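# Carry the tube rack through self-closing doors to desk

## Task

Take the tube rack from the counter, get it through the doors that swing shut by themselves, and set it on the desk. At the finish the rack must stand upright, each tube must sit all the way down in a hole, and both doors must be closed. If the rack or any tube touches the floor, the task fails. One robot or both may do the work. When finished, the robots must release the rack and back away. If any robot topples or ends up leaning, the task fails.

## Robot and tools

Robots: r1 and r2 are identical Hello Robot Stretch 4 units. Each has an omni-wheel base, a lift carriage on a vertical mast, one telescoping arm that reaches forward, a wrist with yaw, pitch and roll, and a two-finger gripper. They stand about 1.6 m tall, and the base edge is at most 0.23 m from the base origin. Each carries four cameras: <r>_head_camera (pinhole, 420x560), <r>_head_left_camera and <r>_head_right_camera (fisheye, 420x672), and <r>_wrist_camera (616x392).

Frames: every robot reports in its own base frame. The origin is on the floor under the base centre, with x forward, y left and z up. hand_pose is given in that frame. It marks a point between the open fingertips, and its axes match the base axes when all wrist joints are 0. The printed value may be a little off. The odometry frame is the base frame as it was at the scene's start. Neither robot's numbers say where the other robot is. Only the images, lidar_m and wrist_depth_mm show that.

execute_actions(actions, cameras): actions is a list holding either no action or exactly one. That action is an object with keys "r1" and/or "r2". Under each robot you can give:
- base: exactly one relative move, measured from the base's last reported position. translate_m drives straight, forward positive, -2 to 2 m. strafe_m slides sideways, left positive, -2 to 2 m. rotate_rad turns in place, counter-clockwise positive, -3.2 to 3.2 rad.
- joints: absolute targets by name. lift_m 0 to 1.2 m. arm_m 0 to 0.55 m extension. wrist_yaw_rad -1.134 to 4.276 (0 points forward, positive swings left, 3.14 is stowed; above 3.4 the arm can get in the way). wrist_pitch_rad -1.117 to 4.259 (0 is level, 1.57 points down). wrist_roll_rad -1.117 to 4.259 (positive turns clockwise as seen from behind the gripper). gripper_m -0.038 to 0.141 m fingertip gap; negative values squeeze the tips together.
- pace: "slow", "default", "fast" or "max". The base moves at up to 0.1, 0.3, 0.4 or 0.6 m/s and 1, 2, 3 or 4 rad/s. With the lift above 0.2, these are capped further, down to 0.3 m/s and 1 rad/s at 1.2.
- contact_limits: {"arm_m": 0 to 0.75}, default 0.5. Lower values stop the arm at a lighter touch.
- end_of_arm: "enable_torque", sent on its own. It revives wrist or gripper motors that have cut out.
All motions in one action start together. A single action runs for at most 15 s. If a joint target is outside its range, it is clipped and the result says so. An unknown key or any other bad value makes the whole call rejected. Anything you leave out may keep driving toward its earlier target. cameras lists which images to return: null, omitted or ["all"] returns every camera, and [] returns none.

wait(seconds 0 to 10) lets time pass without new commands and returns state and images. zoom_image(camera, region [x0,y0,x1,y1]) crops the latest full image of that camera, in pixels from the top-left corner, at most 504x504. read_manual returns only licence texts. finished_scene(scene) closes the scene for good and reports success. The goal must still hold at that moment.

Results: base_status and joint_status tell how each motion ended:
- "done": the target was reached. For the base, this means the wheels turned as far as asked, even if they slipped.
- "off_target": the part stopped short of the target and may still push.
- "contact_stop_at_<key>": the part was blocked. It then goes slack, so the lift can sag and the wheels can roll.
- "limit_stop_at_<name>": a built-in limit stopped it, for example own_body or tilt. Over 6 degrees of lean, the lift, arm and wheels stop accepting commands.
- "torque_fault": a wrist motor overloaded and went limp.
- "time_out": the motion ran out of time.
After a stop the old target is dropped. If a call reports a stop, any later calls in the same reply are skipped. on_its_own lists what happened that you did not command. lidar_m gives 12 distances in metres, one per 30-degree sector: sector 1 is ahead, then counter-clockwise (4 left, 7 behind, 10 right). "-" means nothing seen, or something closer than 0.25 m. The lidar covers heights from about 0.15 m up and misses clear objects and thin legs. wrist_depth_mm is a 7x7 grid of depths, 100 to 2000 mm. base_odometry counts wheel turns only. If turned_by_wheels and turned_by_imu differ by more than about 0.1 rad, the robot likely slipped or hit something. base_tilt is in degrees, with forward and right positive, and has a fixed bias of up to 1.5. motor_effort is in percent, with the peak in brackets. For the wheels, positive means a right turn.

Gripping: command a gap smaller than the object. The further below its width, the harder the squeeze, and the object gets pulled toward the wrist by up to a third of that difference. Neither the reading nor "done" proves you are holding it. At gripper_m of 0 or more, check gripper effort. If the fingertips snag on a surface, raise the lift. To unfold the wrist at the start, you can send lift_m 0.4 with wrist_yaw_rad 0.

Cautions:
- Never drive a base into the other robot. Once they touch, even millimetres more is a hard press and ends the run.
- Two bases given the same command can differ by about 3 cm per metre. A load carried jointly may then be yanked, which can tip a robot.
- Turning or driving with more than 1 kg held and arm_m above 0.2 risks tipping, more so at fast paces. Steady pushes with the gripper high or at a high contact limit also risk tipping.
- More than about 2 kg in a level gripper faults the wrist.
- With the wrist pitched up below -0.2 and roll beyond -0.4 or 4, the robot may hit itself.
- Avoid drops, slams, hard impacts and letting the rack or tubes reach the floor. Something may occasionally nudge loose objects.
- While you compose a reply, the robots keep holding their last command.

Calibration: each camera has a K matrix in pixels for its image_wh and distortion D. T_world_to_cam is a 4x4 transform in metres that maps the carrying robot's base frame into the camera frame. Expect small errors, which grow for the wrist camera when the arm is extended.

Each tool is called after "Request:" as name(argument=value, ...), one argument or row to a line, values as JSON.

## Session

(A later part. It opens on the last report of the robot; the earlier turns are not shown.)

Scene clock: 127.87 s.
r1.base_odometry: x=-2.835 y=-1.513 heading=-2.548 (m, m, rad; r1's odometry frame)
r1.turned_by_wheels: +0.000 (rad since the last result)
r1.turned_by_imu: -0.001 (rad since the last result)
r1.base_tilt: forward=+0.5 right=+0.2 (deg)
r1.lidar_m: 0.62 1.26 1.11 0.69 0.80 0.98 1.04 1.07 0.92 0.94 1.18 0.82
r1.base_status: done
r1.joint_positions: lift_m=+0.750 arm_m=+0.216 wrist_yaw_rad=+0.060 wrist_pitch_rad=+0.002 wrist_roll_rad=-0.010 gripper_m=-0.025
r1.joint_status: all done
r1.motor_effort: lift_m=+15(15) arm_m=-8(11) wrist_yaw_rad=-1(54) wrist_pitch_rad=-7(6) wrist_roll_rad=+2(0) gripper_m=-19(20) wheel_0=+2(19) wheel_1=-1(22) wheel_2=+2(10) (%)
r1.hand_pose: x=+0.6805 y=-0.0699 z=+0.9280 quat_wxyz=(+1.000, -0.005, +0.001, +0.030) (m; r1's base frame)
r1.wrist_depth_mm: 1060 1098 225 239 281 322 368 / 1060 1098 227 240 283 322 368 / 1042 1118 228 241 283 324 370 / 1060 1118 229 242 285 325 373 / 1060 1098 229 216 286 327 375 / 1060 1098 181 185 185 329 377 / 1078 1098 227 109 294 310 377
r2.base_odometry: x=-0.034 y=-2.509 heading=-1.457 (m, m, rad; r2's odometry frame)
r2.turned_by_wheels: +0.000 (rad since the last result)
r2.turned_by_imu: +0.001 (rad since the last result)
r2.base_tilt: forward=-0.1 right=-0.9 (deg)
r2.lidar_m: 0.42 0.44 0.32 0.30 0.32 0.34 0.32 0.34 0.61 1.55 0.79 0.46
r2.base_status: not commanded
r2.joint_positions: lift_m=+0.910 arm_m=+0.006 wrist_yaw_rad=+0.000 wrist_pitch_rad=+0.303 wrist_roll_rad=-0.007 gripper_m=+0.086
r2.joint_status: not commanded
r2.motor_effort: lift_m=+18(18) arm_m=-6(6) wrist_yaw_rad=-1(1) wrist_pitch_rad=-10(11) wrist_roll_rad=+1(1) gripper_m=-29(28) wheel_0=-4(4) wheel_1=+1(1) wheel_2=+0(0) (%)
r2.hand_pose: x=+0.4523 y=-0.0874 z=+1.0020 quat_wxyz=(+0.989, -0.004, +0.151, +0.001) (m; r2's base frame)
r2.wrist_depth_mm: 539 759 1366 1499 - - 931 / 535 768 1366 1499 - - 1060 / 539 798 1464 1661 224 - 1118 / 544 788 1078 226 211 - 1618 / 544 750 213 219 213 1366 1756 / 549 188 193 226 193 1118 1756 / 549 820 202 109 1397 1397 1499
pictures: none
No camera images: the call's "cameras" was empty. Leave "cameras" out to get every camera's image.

Request:
execute_actions(
  actions=[
    {"r1":{"base":{"strafe_m":-0.125},"joints":{"arm_m":0.09,"wrist_yaw_rad":0.14}}},
  ],
  cameras=[],
)

Request:
execute_actions(
  actions=[
    {"r1":{"base":{"strafe_m":-0.12},"joints":{"arm_m":0.01,"wrist_yaw_rad":0.22},"pace":"slow"}},
  ],
  cameras=["r2_head_right_camera","r1_head_camera"],
)

Scene clock: 131.63 s.
r1.base_odometry: x=-2.905 y=-1.409 heading=-2.547 (m, m, rad; r1's odometry frame)
r1.turned_by_wheels: +0.000 (rad since the last result)
r1.turned_by_imu: -0.004 (rad since the last result)
r1.base_tilt: forward=+0.3 right=+0.2 (deg)
r1.lidar_m: 0.48 1.39 1.24 0.81 0.92 1.09 1.05 0.93 0.83 0.81 0.99 0.74
r1.base_status: done
r1.joint_positions: lift_m=+0.750 arm_m=+0.091 wrist_yaw_rad=+0.144 wrist_pitch_rad=+0.002 wrist_roll_rad=-0.010 gripper_m=-0.025
r1.joint_status: all done
r1.motor_effort: lift_m=+15(15) arm_m=-7(15) wrist_yaw_rad=-9(23) wrist_pitch_rad=-7(10) wrist_roll_rad=+2(0) gripper_m=-11(19) wheel_0=+3(11) wheel_1=-3(19) wheel_2=+0(2) (%)
r1.hand_pose: x=+0.5601 y=-0.0453 z=+0.9280 quat_wxyz=(+0.997, -0.005, +0.001, +0.072) (m; r1's base frame)
r1.wrist_depth_mm: 1160 208 224 240 298 359 439 / 1138 209 224 242 298 362 439 / 1138 211 225 242 300 362 442 / 1160 211 225 188 301 364 442 / 1138 211 227 194 303 366 449 / 1160 212 183 186 183 368 452 / 1182 213 224 109 315 342 455
r2.base_odometry: x=-0.034 y=-2.509 heading=-1.457 (m, m, rad; r2's odometry frame)
r2.turned_by_wheels: +0.000 (rad since the last result)
r2.turned_by_imu: +0.001 (rad since the last result)
r2.base_tilt: forward=-0.2 right=-0.8 (deg)
r2.lidar_m: 0.42 0.44 0.32 0.30 0.32 0.33 0.32 0.35 0.62 1.55 0.90 0.44
r2.base_status: not commanded
r2.joint_positions: lift_m=+0.910 arm_m=+0.006 wrist_yaw_rad=+0.000 wrist_pitch_rad=+0.303 wrist_roll_rad=-0.007 gripper_m=+0.086
r2.joint_status: not commanded
r2.motor_effort: lift_m=+19(19) arm_m=-6(6) wrist_yaw_rad=-2(2) wrist_pitch_rad=-9(8) wrist_roll_rad=+1(1) gripper_m=-27(29) wheel_0=-4(4) wheel_1=+0(1) wheel_2=+0(0) (%)
r2.hand_pose: x=+0.4523 y=-0.0874 z=+1.0020 quat_wxyz=(+0.989, -0.004, +0.151, +0.001) (m; r2's base frame)
r2.wrist_depth_mm: 530 768 1397 1464 - - - / 530 778 1430 1537 - - - / 544 788 1499 1576 225 - 1618 / 544 788 1060 226 211 - 1618 / 549 759 213 220 213 - 1756 / 554 189 193 226 193 1661 1708 / 549 820 203 109 1430 1464 1464
pictures: none
No camera images: the call's "cameras" was empty. Leave "cameras" out to get every camera's image.

Scene clock: 133.97 s.
r1.base_odometry: x=-2.972 y=-1.310 heading=-2.547 (m, m, rad; r1's odometry frame)
r1.turned_by_wheels: +0.001 (rad since the last result)
r1.turned_by_imu: +0.002 (rad since the last result)
r1.base_tilt: forward=+0.5 right=+0.3 (deg)
r1.lidar_m: 0.40 1.45 1.35 0.90 1.03 1.09 1.04 0.82 0.71 0.72 0.83 0.78
r1.base_status: done
r1.joint_positions: lift_m=+0.750 arm_m=+0.011 wrist_yaw_rad=+0.228 wrist_pitch_rad=+0.002 wrist_roll_rad=-0.010 gripper_m=-0.025
r1.joint_status: all done
r1.on_its_own: wrist_yaw_rad is at rest, and its effort (-23) is outside its rest range (-13 to +13)
r1.motor_effort: lift_m=+15(15) arm_m=-7(13) wrist_yaw_rad=-23(18) wrist_pitch_rad=-7(8) wrist_roll_rad=+2(0) gripper_m=-12(19) wheel_0=+7(11) wheel_1=-4(10) wheel_2=+3(3) (%)
r1.hand_pose: x=+0.4828 y=-0.0200 z=+0.9280 quat_wxyz=(+0.993, -0.005, +0.001, +0.114) (m; r1's base frame)
r1.wrist_depth_mm: 1229 203 224 244 310 389 500 / 1229 204 224 244 314 392 504 / 1205 204 225 245 314 394 504 / 1229 205 226 246 315 394 508 / 1229 206 228 197 319 397 512 / 1229 203 183 185 183 402 517 / 1229 200 224 109 330 364 525
r2.base_odometry: x=-0.034 y=-2.509 heading=-1.457 (m, m, rad; r2's odometry frame)
r2.turned_by_wheels: +0.000 (rad since the last result)
r2.turned_by_imu: +0.001 (rad since the last result)
r2.base_tilt: forward=-0.1 right=-0.8 (deg)
r2.lidar_m: 0.42 0.43 0.33 0.28 0.32 0.34 0.31 0.35 0.59 1.53 1.01 0.45
r2.base_status: not commanded
r2.joint_positions: lift_m=+0.910 arm_m=+0.006 wrist_yaw_rad=+0.000 wrist_pitch_rad=+0.303 wrist_roll_rad=-0.007 gripper_m=+0.086
r2.joint_status: not commanded
r2.motor_effort: lift_m=+18(18) arm_m=-6(6) wrist_yaw_rad=-2(2) wrist_pitch_rad=-10(9) wrist_roll_rad=+1(1) gripper_m=-28(29) wheel_0=-4(4) wheel_1=+1(0) wheel_2=+0(0) (%)
r2.hand_pose: x=+0.4523 y=-0.0874 z=+1.0020 quat_wxyz=(+0.989, -0.004, +0.151, +0.001) (m; r2's base frame)
r2.wrist_depth_mm: 530 778 1430 1464 - - - / 535 778 1397 1618 - - - / 539 788 1430 1618 224 - 1618 / 544 788 1060 227 211 - 1430 / 549 741 213 220 213 - 1336 / 559 188 194 226 194 1618 1255 / 559 809 203 109 1430 1430 1160
pictures: r1_head_camera, r2_head_right_camera
Images, in order (width x height): r1_head_camera 420x560, r2_head_right_camera 420x672.

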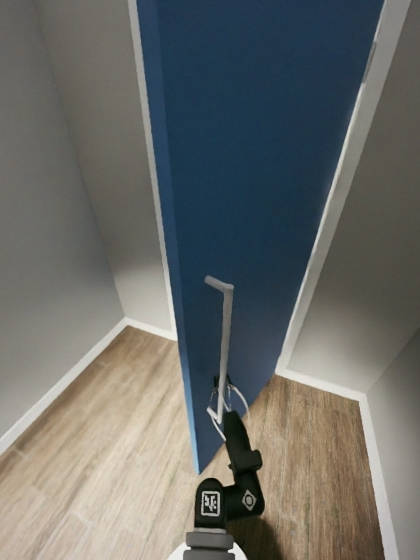

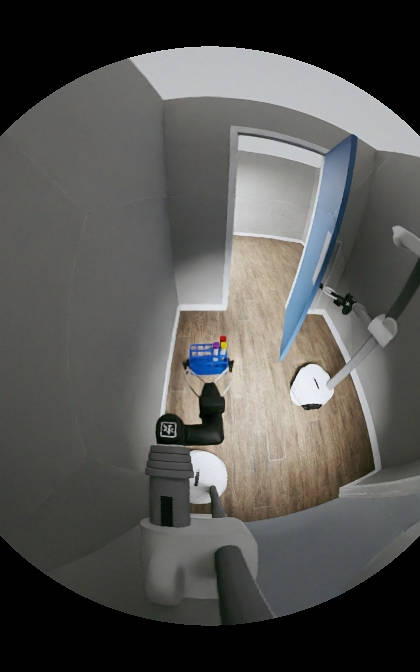

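Request:
execute_actions(
  actions=[
    {"r2":{"base":{"rotate_rad":-0.36},"pace":"slow"}},
  ],
  cameras=["r2_head_camera"],
)

Scene clock: 142.60 s.
r1.base_odometry: x=-2.972 y=-1.310 heading=-2.547 (m, m, rad; r1's odometry frame)
r1.turned_by_wheels: +0.000 (rad since the last result)
r1.turned_by_imu: +0.001 (rad since the last result)
r1.base_tilt: forward=+0.4 right=+0.5 (deg)
r1.lidar_m: 0.41 1.43 1.35 0.80 1.03 1.10 1.05 0.79 0.71 0.71 0.88 0.78
r1.base_status: not commanded
r1.joint_positions: lift_m=+0.750 arm_m=+0.011 wrist_yaw_rad=+0.228 wrist_pitch_rad=+0.002 wrist_roll_rad=-0.010 gripper_m=-0.025
r1.joint_status: not commanded
r1.on_its_own: wrist_yaw_rad is at rest, and its effort (-24) is outside its rest range (-13 to +13)
r1.motor_effort: lift_m=+15(15) arm_m=-7(7) wrist_yaw_rad=-24(23) wrist_pitch_rad=-8(6) wrist_roll_rad=+1(0) gripper_m=-12(15) wheel_0=+8(8) wheel_1=-4(4) wheel_2=+3(3) (%)
r1.hand_pose: x=+0.4828 y=-0.0200 z=+0.9280 quat_wxyz=(+0.993, -0.005, +0.001, +0.114) (m; r1's base frame)
r1.wrist_depth_mm: 1205 203 224 244 310 389 500 / 1229 204 224 244 314 392 500 / 1229 204 225 245 314 392 504 / 1205 206 227 246 315 394 508 / 1205 206 227 197 317 399 512 / 1229 203 183 185 182 399 521 / 1255 200 224 109 330 366 521
r2.base_odometry: x=-0.034 y=-2.509 heading=-1.816 (m, m, rad; r2's odometry frame)
r2.turned_by_wheels: -0.359 (rad since the last result)
r2.turned_by_imu: -0.359 (rad since the last result)
r2.base_tilt: forward=-0.1 right=-0.8 (deg)
r2.lidar_m: 0.42 0.73 0.37 0.31 0.27 0.36 0.35 0.32 0.35 0.77 1.11 0.45
r2.base_status: done
r2.joint_positions: lift_m=+0.910 arm_m=+0.006 wrist_yaw_rad=+0.000 wrist_pitch_rad=+0.303 wrist_roll_rad=-0.007 gripper_m=+0.086
r2.joint_status: not commanded
r2.motor_effort: lift_m=+19(19) arm_m=-6(6) wrist_yaw_rad=+0(2) wrist_pitch_rad=-10(8) wrist_roll_rad=+1(1) gripper_m=-29(26) wheel_0=+4(15) wheel_1=+3(8) wheel_2=+3(9) (%)
r2.hand_pose: x=+0.4523 y=-0.0874 z=+1.0020 quat_wxyz=(+0.989, -0.004, +0.151, +0.001) (m; r2's base frame)
r2.wrist_depth_mm: 1308 1366 - - 1661 1808 1618 / 1366 1464 - - 1576 1863 1618 / 1308 1537 - - 224 1921 878 / 1308 1537 1576 227 211 - 1618 / 1255 1618 213 220 213 - 1661 / 1205 189 194 227 194 1708 1661 / 1182 1397 203 109 1366 1397 1499
pictures: r2_head_camera
Images, in order (width x height): r2_head_camera 420x560.

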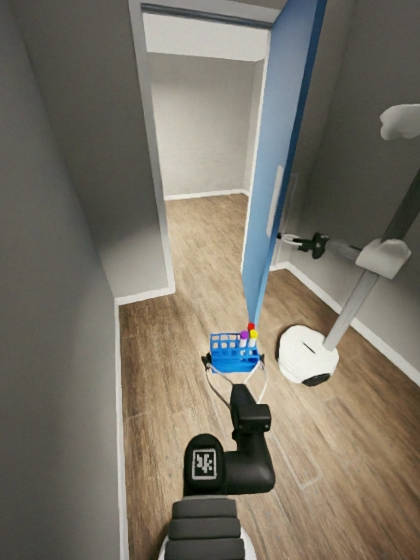

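Request:
execute_actions(
  actions=[
    {"r2":{"base":{"rotate_rad":-0.035}}},
  ],
  cameras=[],
)

Request:
execute_actions(
  actions=[
    {"r2":{"base":{"translate_m":2.0},"pace":"fast"}},
  ],
  cameras=["r2_head_left_camera"],
)

Scene clock: 144.57 s.
r1.base_odometry: x=-2.972 y=-1.310 heading=-2.547 (m, m, rad; r1's odometry frame)
r1.turned_by_wheels: +0.000 (rad since the last result)
r1.turned_by_imu: +0.000 (rad since the last result)
r1.base_tilt: forward=+0.4 right=+0.2 (deg)
r1.lidar_m: 0.40 1.43 1.34 0.79 1.04 1.09 1.06 0.80 0.70 0.71 0.86 0.79
r1.base_status: not commanded
r1.joint_positions: lift_m=+0.750 arm_m=+0.011 wrist_yaw_rad=+0.228 wrist_pitch_rad=+0.002 wrist_roll_rad=-0.010 gripper_m=-0.025
r1.joint_status: not commanded
r1.on_its_own: wrist_yaw_rad is at rest, and its effort (-25) is outside its rest range (-13 to +13)
r1.motor_effort: lift_m=+15(15) arm_m=-6(6) wrist_yaw_rad=-25(22) wrist_pitch_rad=-6(7) wrist_roll_rad=+0(0) gripper_m=-17(15) wheel_0=+8(8) wheel_1=-3(4) wheel_2=+3(3) (%)
r1.hand_pose: x=+0.4828 y=-0.0200 z=+0.9280 quat_wxyz=(+0.993, -0.005, +0.001, +0.114) (m; r1's base frame)
r1.wrist_depth_mm: 1205 203 224 243 312 389 500 / 1205 204 224 245 312 392 500 / 1229 205 225 246 315 392 500 / 1205 206 226 246 317 397 512 / 1229 206 228 198 317 399 512 / 1229 203 183 185 182 402 521 / 1255 199 224 109 330 366 521
r2.base_odometry: x=-0.034 y=-2.509 heading=-1.850 (m, m, rad; r2's odometry frame)
r2.turned_by_wheels: -0.034 (rad since the last result)
r2.turned_by_imu: -0.033 (rad since the last result)
r2.base_tilt: forward=-0.1 right=-0.8 (deg)
r2.lidar_m: 0.43 0.77 0.38 0.30 0.29 0.35 0.33 0.32 0.35 0.73 1.23 0.46
r2.base_status: done
r2.joint_positions: lift_m=+0.910 arm_m=+0.006 wrist_yaw_rad=+0.000 wrist_pitch_rad=+0.303 wrist_roll_rad=-0.007 gripper_m=+0.086
r2.joint_status: not commanded
r2.motor_effort: lift_m=+19(18) arm_m=-6(6) wrist_yaw_rad=-1(1) wrist_pitch_rad=-9(9) wrist_roll_rad=+1(1) gripper_m=-29(29) wheel_0=+5(7) wheel_1=+4(4) wheel_2=+3(8) (%)
r2.hand_pose: x=+0.4522 y=-0.0874 z=+1.0020 quat_wxyz=(+0.989, -0.004, +0.151, +0.000) (m; r2's base frame)
r2.wrist_depth_mm: 1336 1397 - - 1336 1863 1576 / 1366 1499 - - 1537 1863 1618 / 1397 1499 - - 224 1921 878 / 1464 1618 1618 226 211 - 1576 / 1397 1618 213 220 212 - 1661 / 1336 189 194 226 194 1661 1661 / 1281 1430 202 109 1336 1397 1499
pictures: none
No camera images: the call's "cameras" was empty. Leave "cameras" out to get every camera's image.

Scene clock: 151.23 s.
r1.base_odometry: x=-2.972 y=-1.310 heading=-2.547 (m, m, rad; r1's odometry frame)
r1.turned_by_wheels: +0.000 (rad since the last result)
r1.turned_by_imu: +0.001 (rad since the last result)
r1.base_tilt: forward=+0.5 right=+0.2 (deg)
r1.lidar_m: 0.41 1.42 1.35 1.36 1.26 1.11 1.06 0.79 0.70 0.70 0.85 0.78
r1.base_status: not commanded
r1.joint_positions: lift_m=+0.750 arm_m=+0.011 wrist_yaw_rad=+0.228 wrist_pitch_rad=+0.002 wrist_roll_rad=-0.010 gripper_m=-0.025
r1.joint_status: not commanded
r1.on_its_own: wrist_yaw_rad is at rest, and its effort (-23) is outside its rest range (-13 to +13)
r1.motor_effort: lift_m=+15(15) arm_m=-7(7) wrist_yaw_rad=-23(23) wrist_pitch_rad=-7(8) wrist_roll_rad=+1(2) gripper_m=-11(15) wheel_0=+7(8) wheel_1=-4(4) wheel_2=+3(3) (%)
r1.hand_pose: x=+0.4828 y=-0.0200 z=+0.9280 quat_wxyz=(+0.993, -0.005, +0.001, +0.114) (m; r1's base frame)
r1.wrist_depth_mm: 1229 203 224 243 312 389 500 / 1205 204 225 245 314 392 500 / 1229 205 225 246 315 394 504 / 1229 206 226 246 315 397 508 / 1229 206 227 197 317 399 512 / 1205 203 183 185 182 402 517 / 1255 199 224 109 330 364 521
r2.base_odometry: x=-0.585 y=-4.431 heading=-1.850 (m, m, rad; r2's odometry frame)
r2.turned_by_wheels: +0.000 (rad since the last result)
r2.turned_by_imu: +0.004 (rad since the last result)
r2.base_tilt: forward=-0.1 right=-0.8 (deg)
r2.lidar_m: 0.41 3.26 2.33 0.38 0.37 1.12 1.78 0.51 0.36 0.35 0.39 0.44
r2.base_status: done
r2.joint_positions: lift_m=+0.910 arm_m=+0.006 wrist_yaw_rad=+0.000 wrist_pitch_rad=+0.303 wrist_roll_rad=-0.007 gripper_m=+0.086
r2.joint_status: not commanded
r2.motor_effort: lift_m=+19(18) arm_m=-6(6) wrist_yaw_rad=-1(2) wrist_pitch_rad=-8(10) wrist_roll_rad=+1(1) gripper_m=-27(28) wheel_0=+2(3) wheel_1=+2(8) wheel_2=-1(14) (%)
r2.hand_pose: x=+0.4522 y=-0.0874 z=+1.0020 quat_wxyz=(+0.989, -0.004, +0.151, +0.001) (m; r2's base frame)
r2.wrist_depth_mm: - - - - - - 1921 / - - - - - - 1921 / - - - - 225 - 1863 / - - - 227 211 - 1983 / - - 213 220 212 - 1983 / 1756 189 193 226 193 1618 1863 / 1430 1430 203 109 1397 1430 1499
pictures: r2_head_left_camera
Images, in order (width x height): r2_head_left_camera 420x672.

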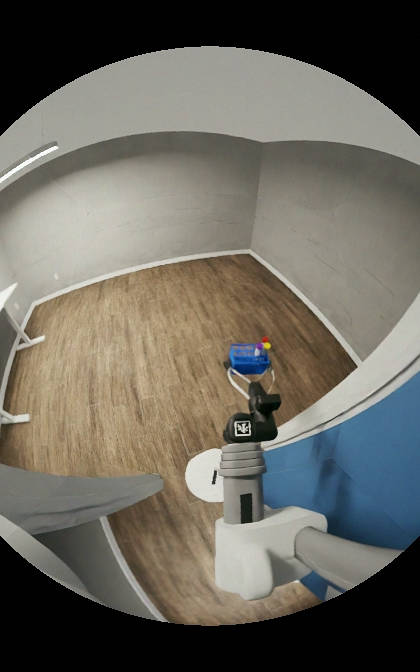

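Desk left; turn square then go.

Request:
execute_actions(
  actions=[
    {"r2":{"base":{"rotate_rad":0.45},"joints":{"lift_m":1.05},"pace":"slow"}},
  ],
  cameras=[],
)

Request:
execute_actions(
  actions=[
    {"r2":{"base":{"translate_m":0.6}}},
  ],
  cameras=[],
)

Request:
execute_actions(
  actions=[
    {"r1":{"base":{"strafe_m":0.1},"joints":{"arm_m":0.09},"pace":"slow"},"r2":{"base":{"rotate_rad":1.05},"pace":"slow"}},
  ],
  cameras=[],
)

Request:
execute_actions(
  actions=[
    {"r1":{"base":{"strafe_m":0.105},"joints":{"arm_m":0.215}},"r2":{"base":{"translate_m":1.0}}},
  ],
  cameras=["r2_head_camera"],
)

Scene clock: 155.70 s.
r1.base_odometry: x=-2.972 y=-1.310 heading=-2.547 (m, m, rad; r1's odometry frame)
r1.turned_by_wheels: +0.000 (rad since the last result)
r1.turned_by_imu: +0.001 (rad since the last result)
r1.base_tilt: forward=+0.5 right=+0.4 (deg)
r1.lidar_m: 0.39 1.42 1.35 1.36 1.27 1.11 1.04 0.81 0.69 0.70 0.89 0.75
r1.base_status: not commanded
r1.joint_positions: lift_m=+0.750 arm_m=+0.011 wrist_yaw_rad=+0.228 wrist_pitch_rad=+0.002 wrist_roll_rad=-0.010 gripper_m=-0.025
r1.joint_status: not commanded
r1.on_its_own: wrist_yaw_rad is at rest, and its effort (-24) is outside its rest range (-13 to +13)
r1.motor_effort: lift_m=+15(15) arm_m=-6(7) wrist_yaw_rad=-24(24) wrist_pitch_rad=-4(6) wrist_roll_rad=+2(4) gripper_m=-12(10) wheel_0=+7(7) wheel_1=-3(3) wheel_2=+3(3) (%)
r1.hand_pose: x=+0.4828 y=-0.0200 z=+0.9280 quat_wxyz=(+0.993, -0.005, +0.001, +0.114) (m; r1's base frame)
r1.wrist_depth_mm: 1205 203 224 244 312 392 500 / 1205 204 224 244 314 392 500 / 1229 205 226 245 314 394 504 / 1229 206 227 246 317 397 504 / 1229 206 227 198 317 399 512 / 1229 203 183 185 182 402 521 / 1229 200 224 109 330 364 521
r2.base_odometry: x=-0.585 y=-4.431 heading=-1.401 (m, m, rad; r2's odometry frame)
r2.turned_by_wheels: +0.449 (rad since the last result)
r2.turned_by_imu: +0.450 (rad since the last result)
r2.base_tilt: forward=-0.1 right=-0.8 (deg)
r2.lidar_m: 0.43 2.45 0.39 0.37 1.08 1.63 0.56 0.38 0.35 0.37 2.25 0.45
r2.base_status: done
r2.joint_positions: lift_m=+1.050 arm_m=+0.006 wrist_yaw_rad=+0.000 wrist_pitch_rad=+0.303 wrist_roll_rad=-0.007 gripper_m=+0.086
r2.joint_status: all done
r2.motor_effort: lift_m=+20(21) arm_m=-6(6) wrist_yaw_rad=-1(1) wrist_pitch_rad=-7(10) wrist_roll_rad=+1(1) gripper_m=-26(28) wheel_0=-6(5) wheel_1=-5(7) wheel_2=-5(8) (%)
r2.hand_pose: x=+0.4522 y=-0.0874 z=+1.1419 quat_wxyz=(+0.989, -0.004, +0.151, +0.001) (m; r2's base frame)
r2.wrist_depth_mm: - - - - - - - / - - - - - - - / - - - - 228 - - / - - - 226 212 - - / - - 213 219 213 - - / 1983 189 193 226 193 1863 - / 1576 1618 203 109 1576 1618 1661
pictures: none
No camera images: the call's "cameras" was empty. Leave "cameras" out to get every camera's image.

Scene clock: 159.20 s.
r1.base_odometry: x=-2.972 y=-1.310 heading=-2.547 (m, m, rad; r1's odometry frame)
r1.turned_by_wheels: +0.000 (rad since the last result)
r1.turned_by_imu: +0.001 (rad since the last result)
r1.base_tilt: forward=+0.4 right=+0.3 (deg)
r1.lidar_m: 0.41 1.41 1.35 1.36 1.28 1.11 1.08 0.81 0.71 0.70 0.87 0.79
r1.base_status: not commanded
r1.joint_positions: lift_m=+0.750 arm_m=+0.011 wrist_yaw_rad=+0.228 wrist_pitch_rad=+0.002 wrist_roll_rad=-0.010 gripper_m=-0.025
r1.joint_status: not commanded
r1.on_its_own: wrist_yaw_rad is at rest, and its effort (-21) is outside its rest range (-13 to +13)
r1.motor_effort: lift_m=+15(15) arm_m=-7(7) wrist_yaw_rad=-21(22) wrist_pitch_rad=-6(5) wrist_roll_rad=+1(2) gripper_m=-14(15) wheel_0=+8(7) wheel_1=-4(3) wheel_2=+3(3) (%)
r1.hand_pose: x=+0.4828 y=-0.0200 z=+0.9280 quat_wxyz=(+0.993, -0.005, +0.001, +0.114) (m; r1's base frame)
r1.wrist_depth_mm: 1229 203 224 244 312 389 500 / 1205 204 224 245 314 392 500 / 1229 205 225 246 314 394 500 / 1229 205 227 246 317 397 504 / 1229 206 227 198 317 397 512 / 1205 203 183 185 183 402 521 / 1255 199 224 109 330 364 525
r2.base_odometry: x=-0.483 y=-5.022 heading=-1.401 (m, m, rad; r2's odometry frame)
r2.turned_by_wheels: +0.000 (rad since the last result)
r2.turned_by_imu: +0.002 (rad since the last result)
r2.base_tilt: forward=-0.1 right=-0.9 (deg)
r2.lidar_m: 0.42 2.37 1.84 1.34 0.60 0.57 0.98 0.69 0.70 2.12 2.29 0.44
r2.base_status: done
r2.joint_positions: lift_m=+1.050 arm_m=+0.006 wrist_yaw_rad=+0.000 wrist_pitch_rad=+0.303 wrist_roll_rad=-0.007 gripper_m=+0.086
r2.joint_status: not commanded
r2.motor_effort: lift_m=+19(21) arm_m=-6(6) wrist_yaw_rad=-1(0) wrist_pitch_rad=-7(9) wrist_roll_rad=+1(1) gripper_m=-27(28) wheel_0=+2(7) wheel_1=+2(7) wheel_2=+0(12) (%)
r2.hand_pose: x=+0.4522 y=-0.0874 z=+1.1419 quat_wxyz=(+0.989, -0.004, +0.151, +0.001) (m; r2's base frame)
r2.wrist_depth_mm: - - - - - - - / - - - - - - - / - - - - 224 - - / - - - 227 211 - - / - - 213 219 212 - - / 1983 189 195 225 194 1863 - / 1576 1618 202 108 1576 1576 1708
pictures: none
No camera images: the call's "cameras" was empty. Leave "cameras" out to get every camera's image.

Scene clock: 161.53 s.
r1.base_odometry: x=-2.916 y=-1.393 heading=-2.547 (m, m, rad; r1's odometry frame)
r1.turned_by_wheels: +0.000 (rad since the last result)
r1.turned_by_imu: +0.000 (rad since the last result)
r1.base_tilt: forward=+0.5 right=+0.3 (deg)
r1.lidar_m: 0.49 1.42 1.26 1.27 1.23 1.09 1.05 0.91 0.81 0.78 1.00 0.77
r1.base_status: done
r1.joint_positions: lift_m=+0.750 arm_m=+0.089 wrist_yaw_rad=+0.223 wrist_pitch_rad=+0.002 wrist_roll_rad=-0.010 gripper_m=-0.025
r1.joint_status: all done
r1.motor_effort: lift_m=+15(15) arm_m=+6(6) wrist_yaw_rad=-8(23) wrist_pitch_rad=-4(6) wrist_roll_rad=+1(0) gripper_m=-15(16) wheel_0=-2(10) wheel_1=+4(8) wheel_2=+0(5) (%)
r1.hand_pose: x=+0.5605 y=-0.0214 z=+0.9281 quat_wxyz=(+0.994, -0.005, +0.000, +0.111) (m; r1's base frame)
r1.wrist_depth_mm: 1118 1205 226 241 287 332 387 / 1118 1205 227 242 287 332 387 / 1118 1229 228 242 289 334 387 / 1098 1229 229 188 290 338 392 / 1138 1205 229 195 293 338 392 / 1138 1229 182 186 183 340 397 / 1138 1255 228 109 300 319 399
r2.base_odometry: x=-0.483 y=-5.022 heading=-0.352 (m, m, rad; r2's odometry frame)
r2.turned_by_wheels: +1.049 (rad since the last result)
r2.turned_by_imu: +1.050 (rad since the last result)
r2.base_tilt: forward=-0.1 right=-0.8 (deg)
r2.lidar_m: 0.43 1.32 0.58 0.56 0.92 0.70 0.71 2.14 2.30 2.71 2.66 0.45
r2.base_status: done
r2.joint_positions: lift_m=+1.050 arm_m=+0.006 wrist_yaw_rad=+0.000 wrist_pitch_rad=+0.303 wrist_roll_rad=-0.007 gripper_m=+0.086
r2.joint_status: not commanded
r2.motor_effort: lift_m=+19(20) arm_m=-6(6) wrist_yaw_rad=-1(2) wrist_pitch_rad=-9(9) wrist_roll_rad=+1(0) gripper_m=-28(29) wheel_0=-6(13) wheel_1=-5(9) wheel_2=-4(9) (%)
r2.hand_pose: x=+0.4522 y=-0.0874 z=+1.1419 quat_wxyz=(+0.989, -0.004, +0.151, +0.001) (m; r2's base frame)
r2.wrist_depth_mm: 1863 - - - - - - / 1921 - - - - - - / - - - - 225 - - / - - - 226 212 - - / - - 213 220 213 - - / 1921 188 194 226 192 1863 - / 1576 1618 203 109 1618 1576 1708
pictures: none
No camera images: the call's "cameras" was empty. Leave "cameras" out to get every camera's image.

Scene clock: 166.37 s.
r1.base_odometry: x=-2.857 y=-1.480 heading=-2.547 (m, m, rad; r1's odometry frame)
r1.turned_by_wheels: +0.000 (rad since the last result)
r1.turned_by_imu: +0.001 (rad since the last result)
r1.base_tilt: forward=+0.6 right=+0.3 (deg)
r1.lidar_m: 0.63 1.33 1.16 1.17 1.15 1.03 1.03 1.03 0.89 0.92 1.08 0.86
r1.base_status: done
r1.joint_positions: lift_m=+0.750 arm_m=+0.214 wrist_yaw_rad=+0.223 wrist_pitch_rad=+0.002 wrist_roll_rad=-0.010 gripper_m=-0.025
r1.joint_status: all done
r1.motor_effort: lift_m=+15(15) arm_m=+5(11) wrist_yaw_rad=-7(30) wrist_pitch_rad=-7(8) wrist_roll_rad=+1(1) gripper_m=-7(14) wheel_0=-2(7) wheel_1=+1(12) wheel_2=+2(4) (%)
r1.hand_pose: x=+0.6857 y=-0.0215 z=+0.9280 quat_wxyz=(+0.994, -0.005, +0.001, +0.111) (m; r1's base frame)
r1.wrist_depth_mm: 991 1138 233 242 265 285 303 / 976 1138 235 243 266 287 307 / 991 1138 235 244 267 287 307 / 991 1160 236 244 268 287 309 / 991 1160 236 214 270 290 309 / 991 1160 182 188 185 291 310 / 1008 1118 236 109 273 283 309
r2.base_odometry: x=+0.455 y=-5.367 heading=-0.352 (m, m, rad; r2's odometry frame)
r2.turned_by_wheels: +0.000 (rad since the last result)
r2.turned_by_imu: +0.003 (rad since the last result)
r2.base_tilt: forward=-0.1 right=-0.8 (deg)
r2.lidar_m: 0.42 0.89 1.14 0.88 0.85 0.93 1.67 3.04 2.95 2.28 2.24 0.44
r2.base_status: done
r2.joint_positions: lift_m=+1.050 arm_m=+0.006 wrist_yaw_rad=+0.000 wrist_pitch_rad=+0.303 wrist_roll_rad=-0.007 gripper_m=+0.086
r2.joint_status: not commanded
r2.motor_effort: lift_m=+19(19) arm_m=-6(6) wrist_yaw_rad=-1(2) wrist_pitch_rad=-11(9) wrist_roll_rad=+2(1) gripper_m=-26(28) wheel_0=+4(9) wheel_1=+3(8) wheel_2=-2(13) (%)
r2.hand_pose: x=+0.4522 y=-0.0874 z=+1.1420 quat_wxyz=(+0.989, -0.004, +0.151, +0.001) (m; r2's base frame)
r2.wrist_depth_mm: 1138 1229 1366 1464 1618 1863 1863 / 1182 1308 1430 1576 1756 1983 1983 / 1229 1281 1397 1397 226 - 1983 / 878 891 778 226 212 - - / 707 723 213 218 213 - - / 1366 189 194 226 193 1921 - / 1430 1537 203 109 1537 1618 1618
pictures: r2_head_camera
Images, in order (width x height): r2_head_camera 420x560.

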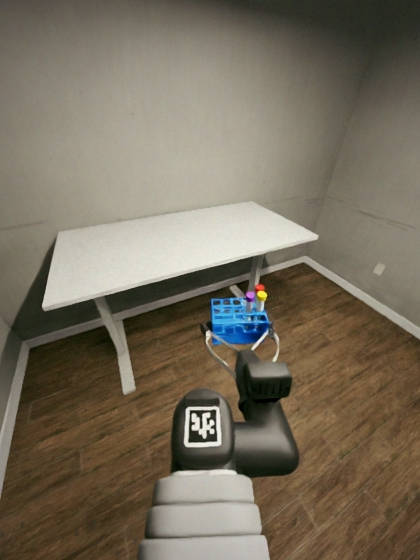

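Request:
execute_actions(
  actions=[
    {"r1":{"base":{"strafe_m":0.11},"joints":{"arm_m":0.405}},"r2":{"base":{"translate_m":0.52},"joints":{"arm_m":0.3,"lift_m":0.95}}},
  ],
  cameras=["r2_head_camera"],
)

Request:
execute_actions(
  actions=[
    {"r1":{"base":{"translate_m":0.36}},"r2":{"joints":{"lift_m":0.91},"pace":"slow"}},
  ],
  cameras=[],
)

Scene clock: 171.80 s.
r1.base_odometry: x=-2.795 y=-1.571 heading=-2.548 (m, m, rad; r1's odometry frame)
r1.turned_by_wheels: -0.001 (rad since the last result)
r1.turned_by_imu: -0.002 (rad since the last result)
r1.base_tilt: forward=+0.5 right=+0.3 (deg)
r1.lidar_m: 0.82 1.20 1.05 1.06 1.08 1.01 1.03 1.12 1.00 1.00 1.23 0.99
r1.base_status: done
r1.joint_positions: lift_m=+0.750 arm_m=+0.404 wrist_yaw_rad=+0.216 wrist_pitch_rad=+0.002 wrist_roll_rad=-0.010 gripper_m=-0.025
r1.joint_status: all done
r1.motor_effort: lift_m=+15(15) arm_m=+5(10) wrist_yaw_rad=+12(20) wrist_pitch_rad=-7(8) wrist_roll_rad=+0(2) gripper_m=-13(17) wheel_0=-6(13) wheel_1=-3(11) wheel_2=-3(4) (%)
r1.hand_pose: x=+0.8756 y=-0.0237 z=+0.9281 quat_wxyz=(+0.994, -0.005, +0.000, +0.108) (m; r1's base frame)
r1.wrist_depth_mm: 842 991 247 247 249 250 251 / 854 991 247 248 249 250 252 / 842 991 248 248 250 251 252 / 842 991 248 248 250 251 252 / 842 991 249 215 250 252 254 / 854 991 249 185 182 253 254 / 866 976 250 109 252 252 254
r2.base_odometry: x=+0.943 y=-5.546 heading=-0.351 (m, m, rad; r2's odometry frame)
r2.turned_by_wheels: +0.000 (rad since the last result)
r2.turned_by_imu: +0.002 (rad since the last result)
r2.base_tilt: forward=-0.1 right=-0.8 (deg)
r2.lidar_m: 0.45 0.40 0.46 1.10 1.06 1.18 2.10 3.52 2.64 2.07 2.02 0.58
r2.base_status: done
r2.joint_positions: lift_m=+0.950 arm_m=+0.299 wrist_yaw_rad=+0.000 wrist_pitch_rad=+0.303 wrist_roll_rad=-0.007 gripper_m=+0.086
r2.joint_status: all done
r2.motor_effort: lift_m=+16(19) arm_m=+6(5) wrist_yaw_rad=-2(2) wrist_pitch_rad=-9(10) wrist_roll_rad=+1(1) gripper_m=-28(28) wheel_0=+4(9) wheel_1=+4(8) wheel_2=-2(12) (%)
r2.hand_pose: x=+0.7452 y=-0.0874 z=+1.0422 quat_wxyz=(+0.989, -0.004, +0.151, +0.001) (m; r2's base frame)
r2.wrist_depth_mm: 591 634 691 768 842 931 1042 / 615 661 723 788 878 991 1118 / 627 691 750 809 224 1042 1229 / 591 603 535 227 213 647 654 / 427 427 213 220 212 449 452 / 332 189 194 226 193 314 345 / 270 271 202 109 267 270 281
pictures: r2_head_camera
Images, in order (width x height): r2_head_camera 420x560.

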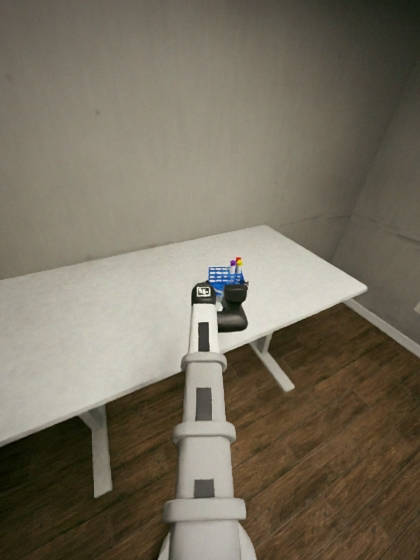

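Scene clock: 174.50 s.
r1.base_odometry: x=-3.093 y=-1.773 heading=-2.546 (m, m, rad; r1's odometry frame)
r1.turned_by_wheels: +0.002 (rad since the last result)
r1.turned_by_imu: +0.007 (rad since the last result)
r1.base_tilt: forward=+0.4 right=+0.2 (deg)
r1.lidar_m: 0.80 1.07 0.95 0.92 1.16 1.32 1.37 1.26 1.12 1.13 1.05 0.86
r1.base_status: done
r1.joint_positions: lift_m=+0.750 arm_m=+0.404 wrist_yaw_rad=+0.230 wrist_pitch_rad=+0.002 wrist_roll_rad=-0.010 gripper_m=-0.025
r1.joint_status: not commanded
r1.on_its_own: wrist_yaw_rad is at rest, and its effort (-28) is outside its rest range (-13 to +13)
r1.motor_effort: lift_m=+15(15) arm_m=+3(5) wrist_yaw_rad=-28(50) wrist_pitch_rad=-7(8) wrist_roll_rad=+3(0) gripper_m=-12(18) wheel_0=+9(15) wheel_1=+6(13) wheel_2=+7(11) (%)
r1.hand_pose: x=+0.8761 y=-0.0195 z=+0.9281 quat_wxyz=(+0.993, -0.005, +0.000, +0.115) (m; r1's base frame)
r1.wrist_depth_mm: 661 535 436 236 223 202 189 / 661 530 439 236 224 202 190 / 668 535 436 180 223 203 189 / 668 535 436 181 223 203 190 / 676 535 439 197 223 203 190 / 676 535 183 186 183 203 190 / 668 535 442 109 216 195 190
r2.base_odometry: x=+0.943 y=-5.546 heading=-0.351 (m, m, rad; r2's odometry frame)
r2.turned_by_wheels: +0.000 (rad since the last result)
r2.turned_by_imu: +0.001 (rad since the last result)
r2.base_tilt: forward=-0.1 right=-0.9 (deg)
r2.lidar_m: 0.45 0.39 0.48 1.10 1.07 1.17 1.96 3.52 2.63 2.06 2.03 0.56
r2.base_status: not commanded
r2.joint_positions: lift_m=+0.910 arm_m=+0.299 wrist_yaw_rad=+0.000 wrist_pitch_rad=+0.303 wrist_roll_rad=-0.007 gripper_m=+0.086
r2.joint_status: all done
r2.motor_effort: lift_m=+15(19) arm_m=+6(6) wrist_yaw_rad=-1(2) wrist_pitch_rad=-10(9) wrist_roll_rad=+1(1) gripper_m=-29(29) wheel_0=+4(4) wheel_1=+3(3) wheel_2=-2(2) (%)
r2.hand_pose: x=+0.7452 y=-0.0874 z=+1.0023 quat_wxyz=(+0.989, -0.004, +0.151, +0.001) (m; r2's base frame)
r2.wrist_depth_mm: 597 640 691 750 831 931 1042 / 615 654 732 788 878 976 1118 / 640 683 741 759 224 1008 1182 / 480 492 427 226 211 512 525 / 343 347 213 219 212 366 366 / 267 189 193 225 195 255 281 / 220 220 203 109 216 219 229
pictures: none
No camera images: the call's "cameras" was empty. Leave "cameras" out to get every camera's image.

Request:
execute_actions(
  actions=[
    {"r2":{"joints":{"lift_m":0.897},"pace":"slow"}},
  ],
  cameras=[],
)

Request:
execute_actions(
  actions=[
    {"r1":{"joints":{"gripper_m":0.09}},"r2":{"joints":{"gripper_m":0.141}}},
  ],
  cameras=[],
)

Request:
execute_actions(
  actions=[
    {"r1":{"joints":{"arm_m":0.1}},"r2":{"joints":{"arm_m":0.01},"base":{"translate_m":-0.2}}},
  ],
  cameras=["r2_wrist_camera","r1_head_left_camera"],
)

Scene clock: 177.13 s.
r1.base_odometry: x=-3.093 y=-1.773 heading=-2.546 (m, m, rad; r1's odometry frame)
r1.turned_by_wheels: +0.000 (rad since the last result)
r1.turned_by_imu: +0.000 (rad since the last result)
r1.base_tilt: forward=+0.4 right=+0.2 (deg)
r1.lidar_m: 0.81 1.07 0.93 0.94 1.16 1.33 1.37 1.26 1.12 1.13 1.05 0.87
r1.base_status: not commanded
r1.joint_positions: lift_m=+0.750 arm_m=+0.404 wrist_yaw_rad=+0.230 wrist_pitch_rad=+0.002 wrist_roll_rad=-0.010 gripper_m=-0.025
r1.joint_status: not commanded
r1.on_its_own: wrist_yaw_rad is at rest, and its effort (-28) is outside its rest range (-13 to +13)
r1.motor_effort: lift_m=+15(15) arm_m=+3(4) wrist_yaw_rad=-28(27) wrist_pitch_rad=-5(5) wrist_roll_rad=+1(1) gripper_m=-17(14) wheel_0=+9(10) wheel_1=+5(5) wheel_2=+7(7) (%)
r1.hand_pose: x=+0.8761 y=-0.0195 z=+0.9281 quat_wxyz=(+0.993, -0.005, +0.000, +0.115) (m; r1's base frame)
r1.wrist_depth_mm: 668 535 436 236 223 202 189 / 668 535 436 236 223 202 190 / 668 535 439 180 223 202 190 / 668 530 436 181 224 203 190 / 676 535 439 197 224 203 190 / 676 535 183 187 183 203 190 / 668 535 439 109 217 195 190
r2.base_odometry: x=+0.943 y=-5.546 heading=-0.351 (m, m, rad; r2's odometry frame)
r2.turned_by_wheels: +0.000 (rad since the last result)
r2.turned_by_imu: +0.001 (rad since the last result)
r2.base_tilt: forward=-0.1 right=-0.8 (deg)
r2.lidar_m: 0.44 0.39 0.45 1.10 1.07 1.17 1.96 3.52 2.64 2.07 2.03 0.58
r2.base_status: not commanded
r2.joint_positions: lift_m=+0.897 arm_m=+0.299 wrist_yaw_rad=+0.000 wrist_pitch_rad=+0.303 wrist_roll_rad=-0.007 gripper_m=+0.086
r2.joint_status: all done
r2.motor_effort: lift_m=+15(11) arm_m=+6(6) wrist_yaw_rad=-2(1) wrist_pitch_rad=-10(9) wrist_roll_rad=+0(1) gripper_m=-27(28) wheel_0=+4(4) wheel_1=+3(4) wheel_2=-2(2) (%)
r2.hand_pose: x=+0.7452 y=-0.0874 z=+0.9893 quat_wxyz=(+0.989, -0.004, +0.151, +0.001) (m; r2's base frame)
r2.wrist_depth_mm: 591 640 691 759 831 931 1042 / 609 661 723 798 878 976 1118 / 621 676 732 699 225 842 1205 / 445 455 392 226 212 477 492 / 320 320 213 218 213 334 338 / 248 187 194 225 194 235 259 / 202 204 198 109 206 202 211
pictures: none
No camera images: the call's "cameras" was empty. Leave "cameras" out to get every camera's image.

Scene clock: 179.00 s.
r1.base_odometry: x=-3.093 y=-1.773 heading=-2.547 (m, m, rad; r1's odometry frame)
r1.turned_by_wheels: -0.001 (rad since the last result)
r1.turned_by_imu: -0.001 (rad since the last result)
r1.base_tilt: forward=+0.4 right=+0.2 (deg)
r1.lidar_m: 0.90 1.05 0.93 0.94 1.18 1.33 1.39 1.28 1.12 1.15 1.07 0.92
r1.base_status: not commanded
r1.joint_positions: lift_m=+0.750 arm_m=+0.404 wrist_yaw_rad=+0.220 wrist_pitch_rad=+0.002 wrist_roll_rad=-0.010 gripper_m=+0.090
r1.joint_status: all done
r1.motor_effort: lift_m=+15(15) arm_m=+3(3) wrist_yaw_rad=+0(26) wrist_pitch_rad=-6(4) wrist_roll_rad=+2(1) gripper_m=-3(13) wheel_0=+4(9) wheel_1=+3(6) wheel_2=+4(7) (%)
r1.hand_pose: x=+0.8759 y=-0.0223 z=+0.9281 quat_wxyz=(+0.994, -0.005, +0.000, +0.110) (m; r1's base frame)
r1.wrist_depth_mm: 634 521 427 359 315 285 262 / 654 521 430 359 315 285 260 / 647 521 430 362 315 285 262 / 647 517 430 362 317 286 262 / 647 521 413 364 315 286 262 / 661 521 200 362 215 276 262 / 640 521 442 109 310 281 263
r2.base_odometry: x=+0.943 y=-5.546 heading=-0.351 (m, m, rad; r2's odometry frame)
r2.turned_by_wheels: +0.000 (rad since the last result)
r2.turned_by_imu: +0.000 (rad since the last result)
r2.base_tilt: forward=-0.1 right=-0.8 (deg)
r2.lidar_m: 0.44 0.41 0.46 1.09 1.07 1.18 1.85 3.52 2.66 2.05 2.02 0.56
r2.base_status: not commanded
r2.joint_positions: lift_m=+0.897 arm_m=+0.299 wrist_yaw_rad=+0.000 wrist_pitch_rad=+0.302 wrist_roll_rad=-0.007 gripper_m=+0.141
r2.joint_status: all done
r2.motor_effort: lift_m=+15(15) arm_m=+6(6) wrist_yaw_rad=-2(1) wrist_pitch_rad=-6(12) wrist_roll_rad=+1(1) gripper_m=-1(27) wheel_0=+4(4) wheel_1=+4(4) wheel_2=-2(2) (%)
r2.hand_pose: x=+0.7453 y=-0.0874 z=+0.9895 quat_wxyz=(+0.989, -0.004, +0.151, +0.001) (m; r2's base frame)
r2.wrist_depth_mm: 591 634 691 759 842 917 1060 / 609 676 723 809 878 976 1138 / 621 676 723 715 640 991 1160 / 449 452 263 241 246 480 496 / 319 320 224 234 224 336 342 / 248 230 216 201 211 237 262 / 203 204 206 109 210 210 211
pictures: none
No camera images: the call's "cameras" was empty. Leave "cameras" out to get every camera's image.

Scene clock: 181.07 s.
r1.base_odometry: x=-3.093 y=-1.773 heading=-2.547 (m, m, rad; r1's odometry frame)
r1.turned_by_wheels: +0.000 (rad since the last result)
r1.turned_by_imu: +0.000 (rad since the last result)
r1.base_tilt: forward=+0.5 right=+0.3 (deg)
r1.lidar_m: 0.91 1.04 0.93 0.95 1.15 1.34 1.35 1.29 1.12 1.13 1.04 0.92
r1.base_status: not commanded
r1.joint_positions: lift_m=+0.750 arm_m=+0.101 wrist_yaw_rad=+0.220 wrist_pitch_rad=+0.002 wrist_roll_rad=-0.010 gripper_m=+0.090
r1.joint_status: all done
r1.motor_effort: lift_m=+15(15) arm_m=-7(7) wrist_yaw_rad=-1(0) wrist_pitch_rad=-8(4) wrist_roll_rad=-2(3) gripper_m=-2(0) wheel_0=+4(4) wheel_1=+3(3) wheel_2=+4(4) (%)
r1.hand_pose: x=+0.5727 y=-0.0224 z=+0.9280 quat_wxyz=(+0.994, -0.005, +0.001, +0.110) (m; r1's base frame)
r1.wrist_depth_mm: 831 946 831 707 609 544 496 / 820 946 820 707 609 549 500 / 820 931 831 699 609 549 500 / 820 946 831 707 609 549 500 / 831 946 788 707 597 549 500 / 831 946 200 676 214 535 500 / 842 946 854 109 597 539 496
r2.base_odometry: x=+0.756 y=-5.477 heading=-0.352 (m, m, rad; r2's odometry frame)
r2.turned_by_wheels: +0.000 (rad since the last result)
r2.turned_by_imu: +0.000 (rad since the last result)
r2.base_tilt: forward=-0.1 right=-0.8 (deg)
r2.lidar_m: 0.62 0.60 0.66 1.01 0.98 1.10 1.74 3.34 2.76 2.15 2.09 0.79
r2.base_status: done
r2.joint_positions: lift_m=+0.897 arm_m=+0.011 wrist_yaw_rad=+0.000 wrist_pitch_rad=+0.302 wrist_roll_rad=-0.007 gripper_m=+0.141
r2.joint_status: all done
r2.motor_effort: lift_m=+15(16) arm_m=-6(8) wrist_yaw_rad=-2(2) wrist_pitch_rad=-6(8) wrist_roll_rad=+1(1) gripper_m=-2(0) wheel_0=-4(8) wheel_1=-2(10) wheel_2=+3(13) (%)
r2.hand_pose: x=+0.4574 y=-0.0874 z=+0.9896 quat_wxyz=(+0.989, -0.004, +0.151, +0.000) (m; r2's base frame)
r2.wrist_depth_mm: 917 1008 1098 1205 1281 1464 1661 / 976 1042 1138 1255 1366 1576 1708 / 759 788 798 707 842 878 1756 / 455 462 469 521 580 1756 1756 / 1060 427 1308 1464 1661 1921 1921 / 1118 1160 1336 1499 1182 1576 1756 / 1205 1308 1366 109 1366 1464 1464
pictures: r1_head_left_camera, r2_wrist_camera
camera_calibration (this result's frames):
r2_wrist_camera: T_world_to_cam=[[-0.000249206, -0.999854, 0.0170775, -0.107751], [-0.320732, -0.0160954, -0.947033, 1.13391], [0.94717, -0.00571331, -0.320681, 0.109886], [0, 0, 0, 1]] pos_world=[0.259575, -0.088857, 1.11093]
Images, in order (width x height): r1_head_left_camera 420x672, r2_wrist_camera 616x392.

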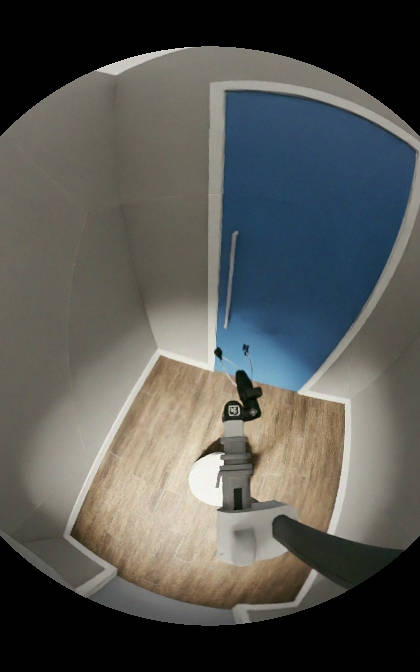

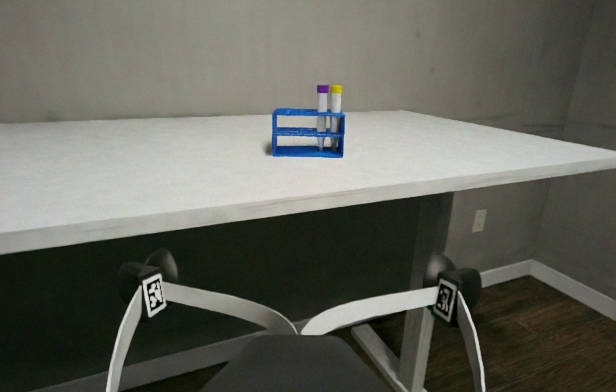

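Request:
finished_scene(
  scene=2,
)

The scene is finished: the task was done.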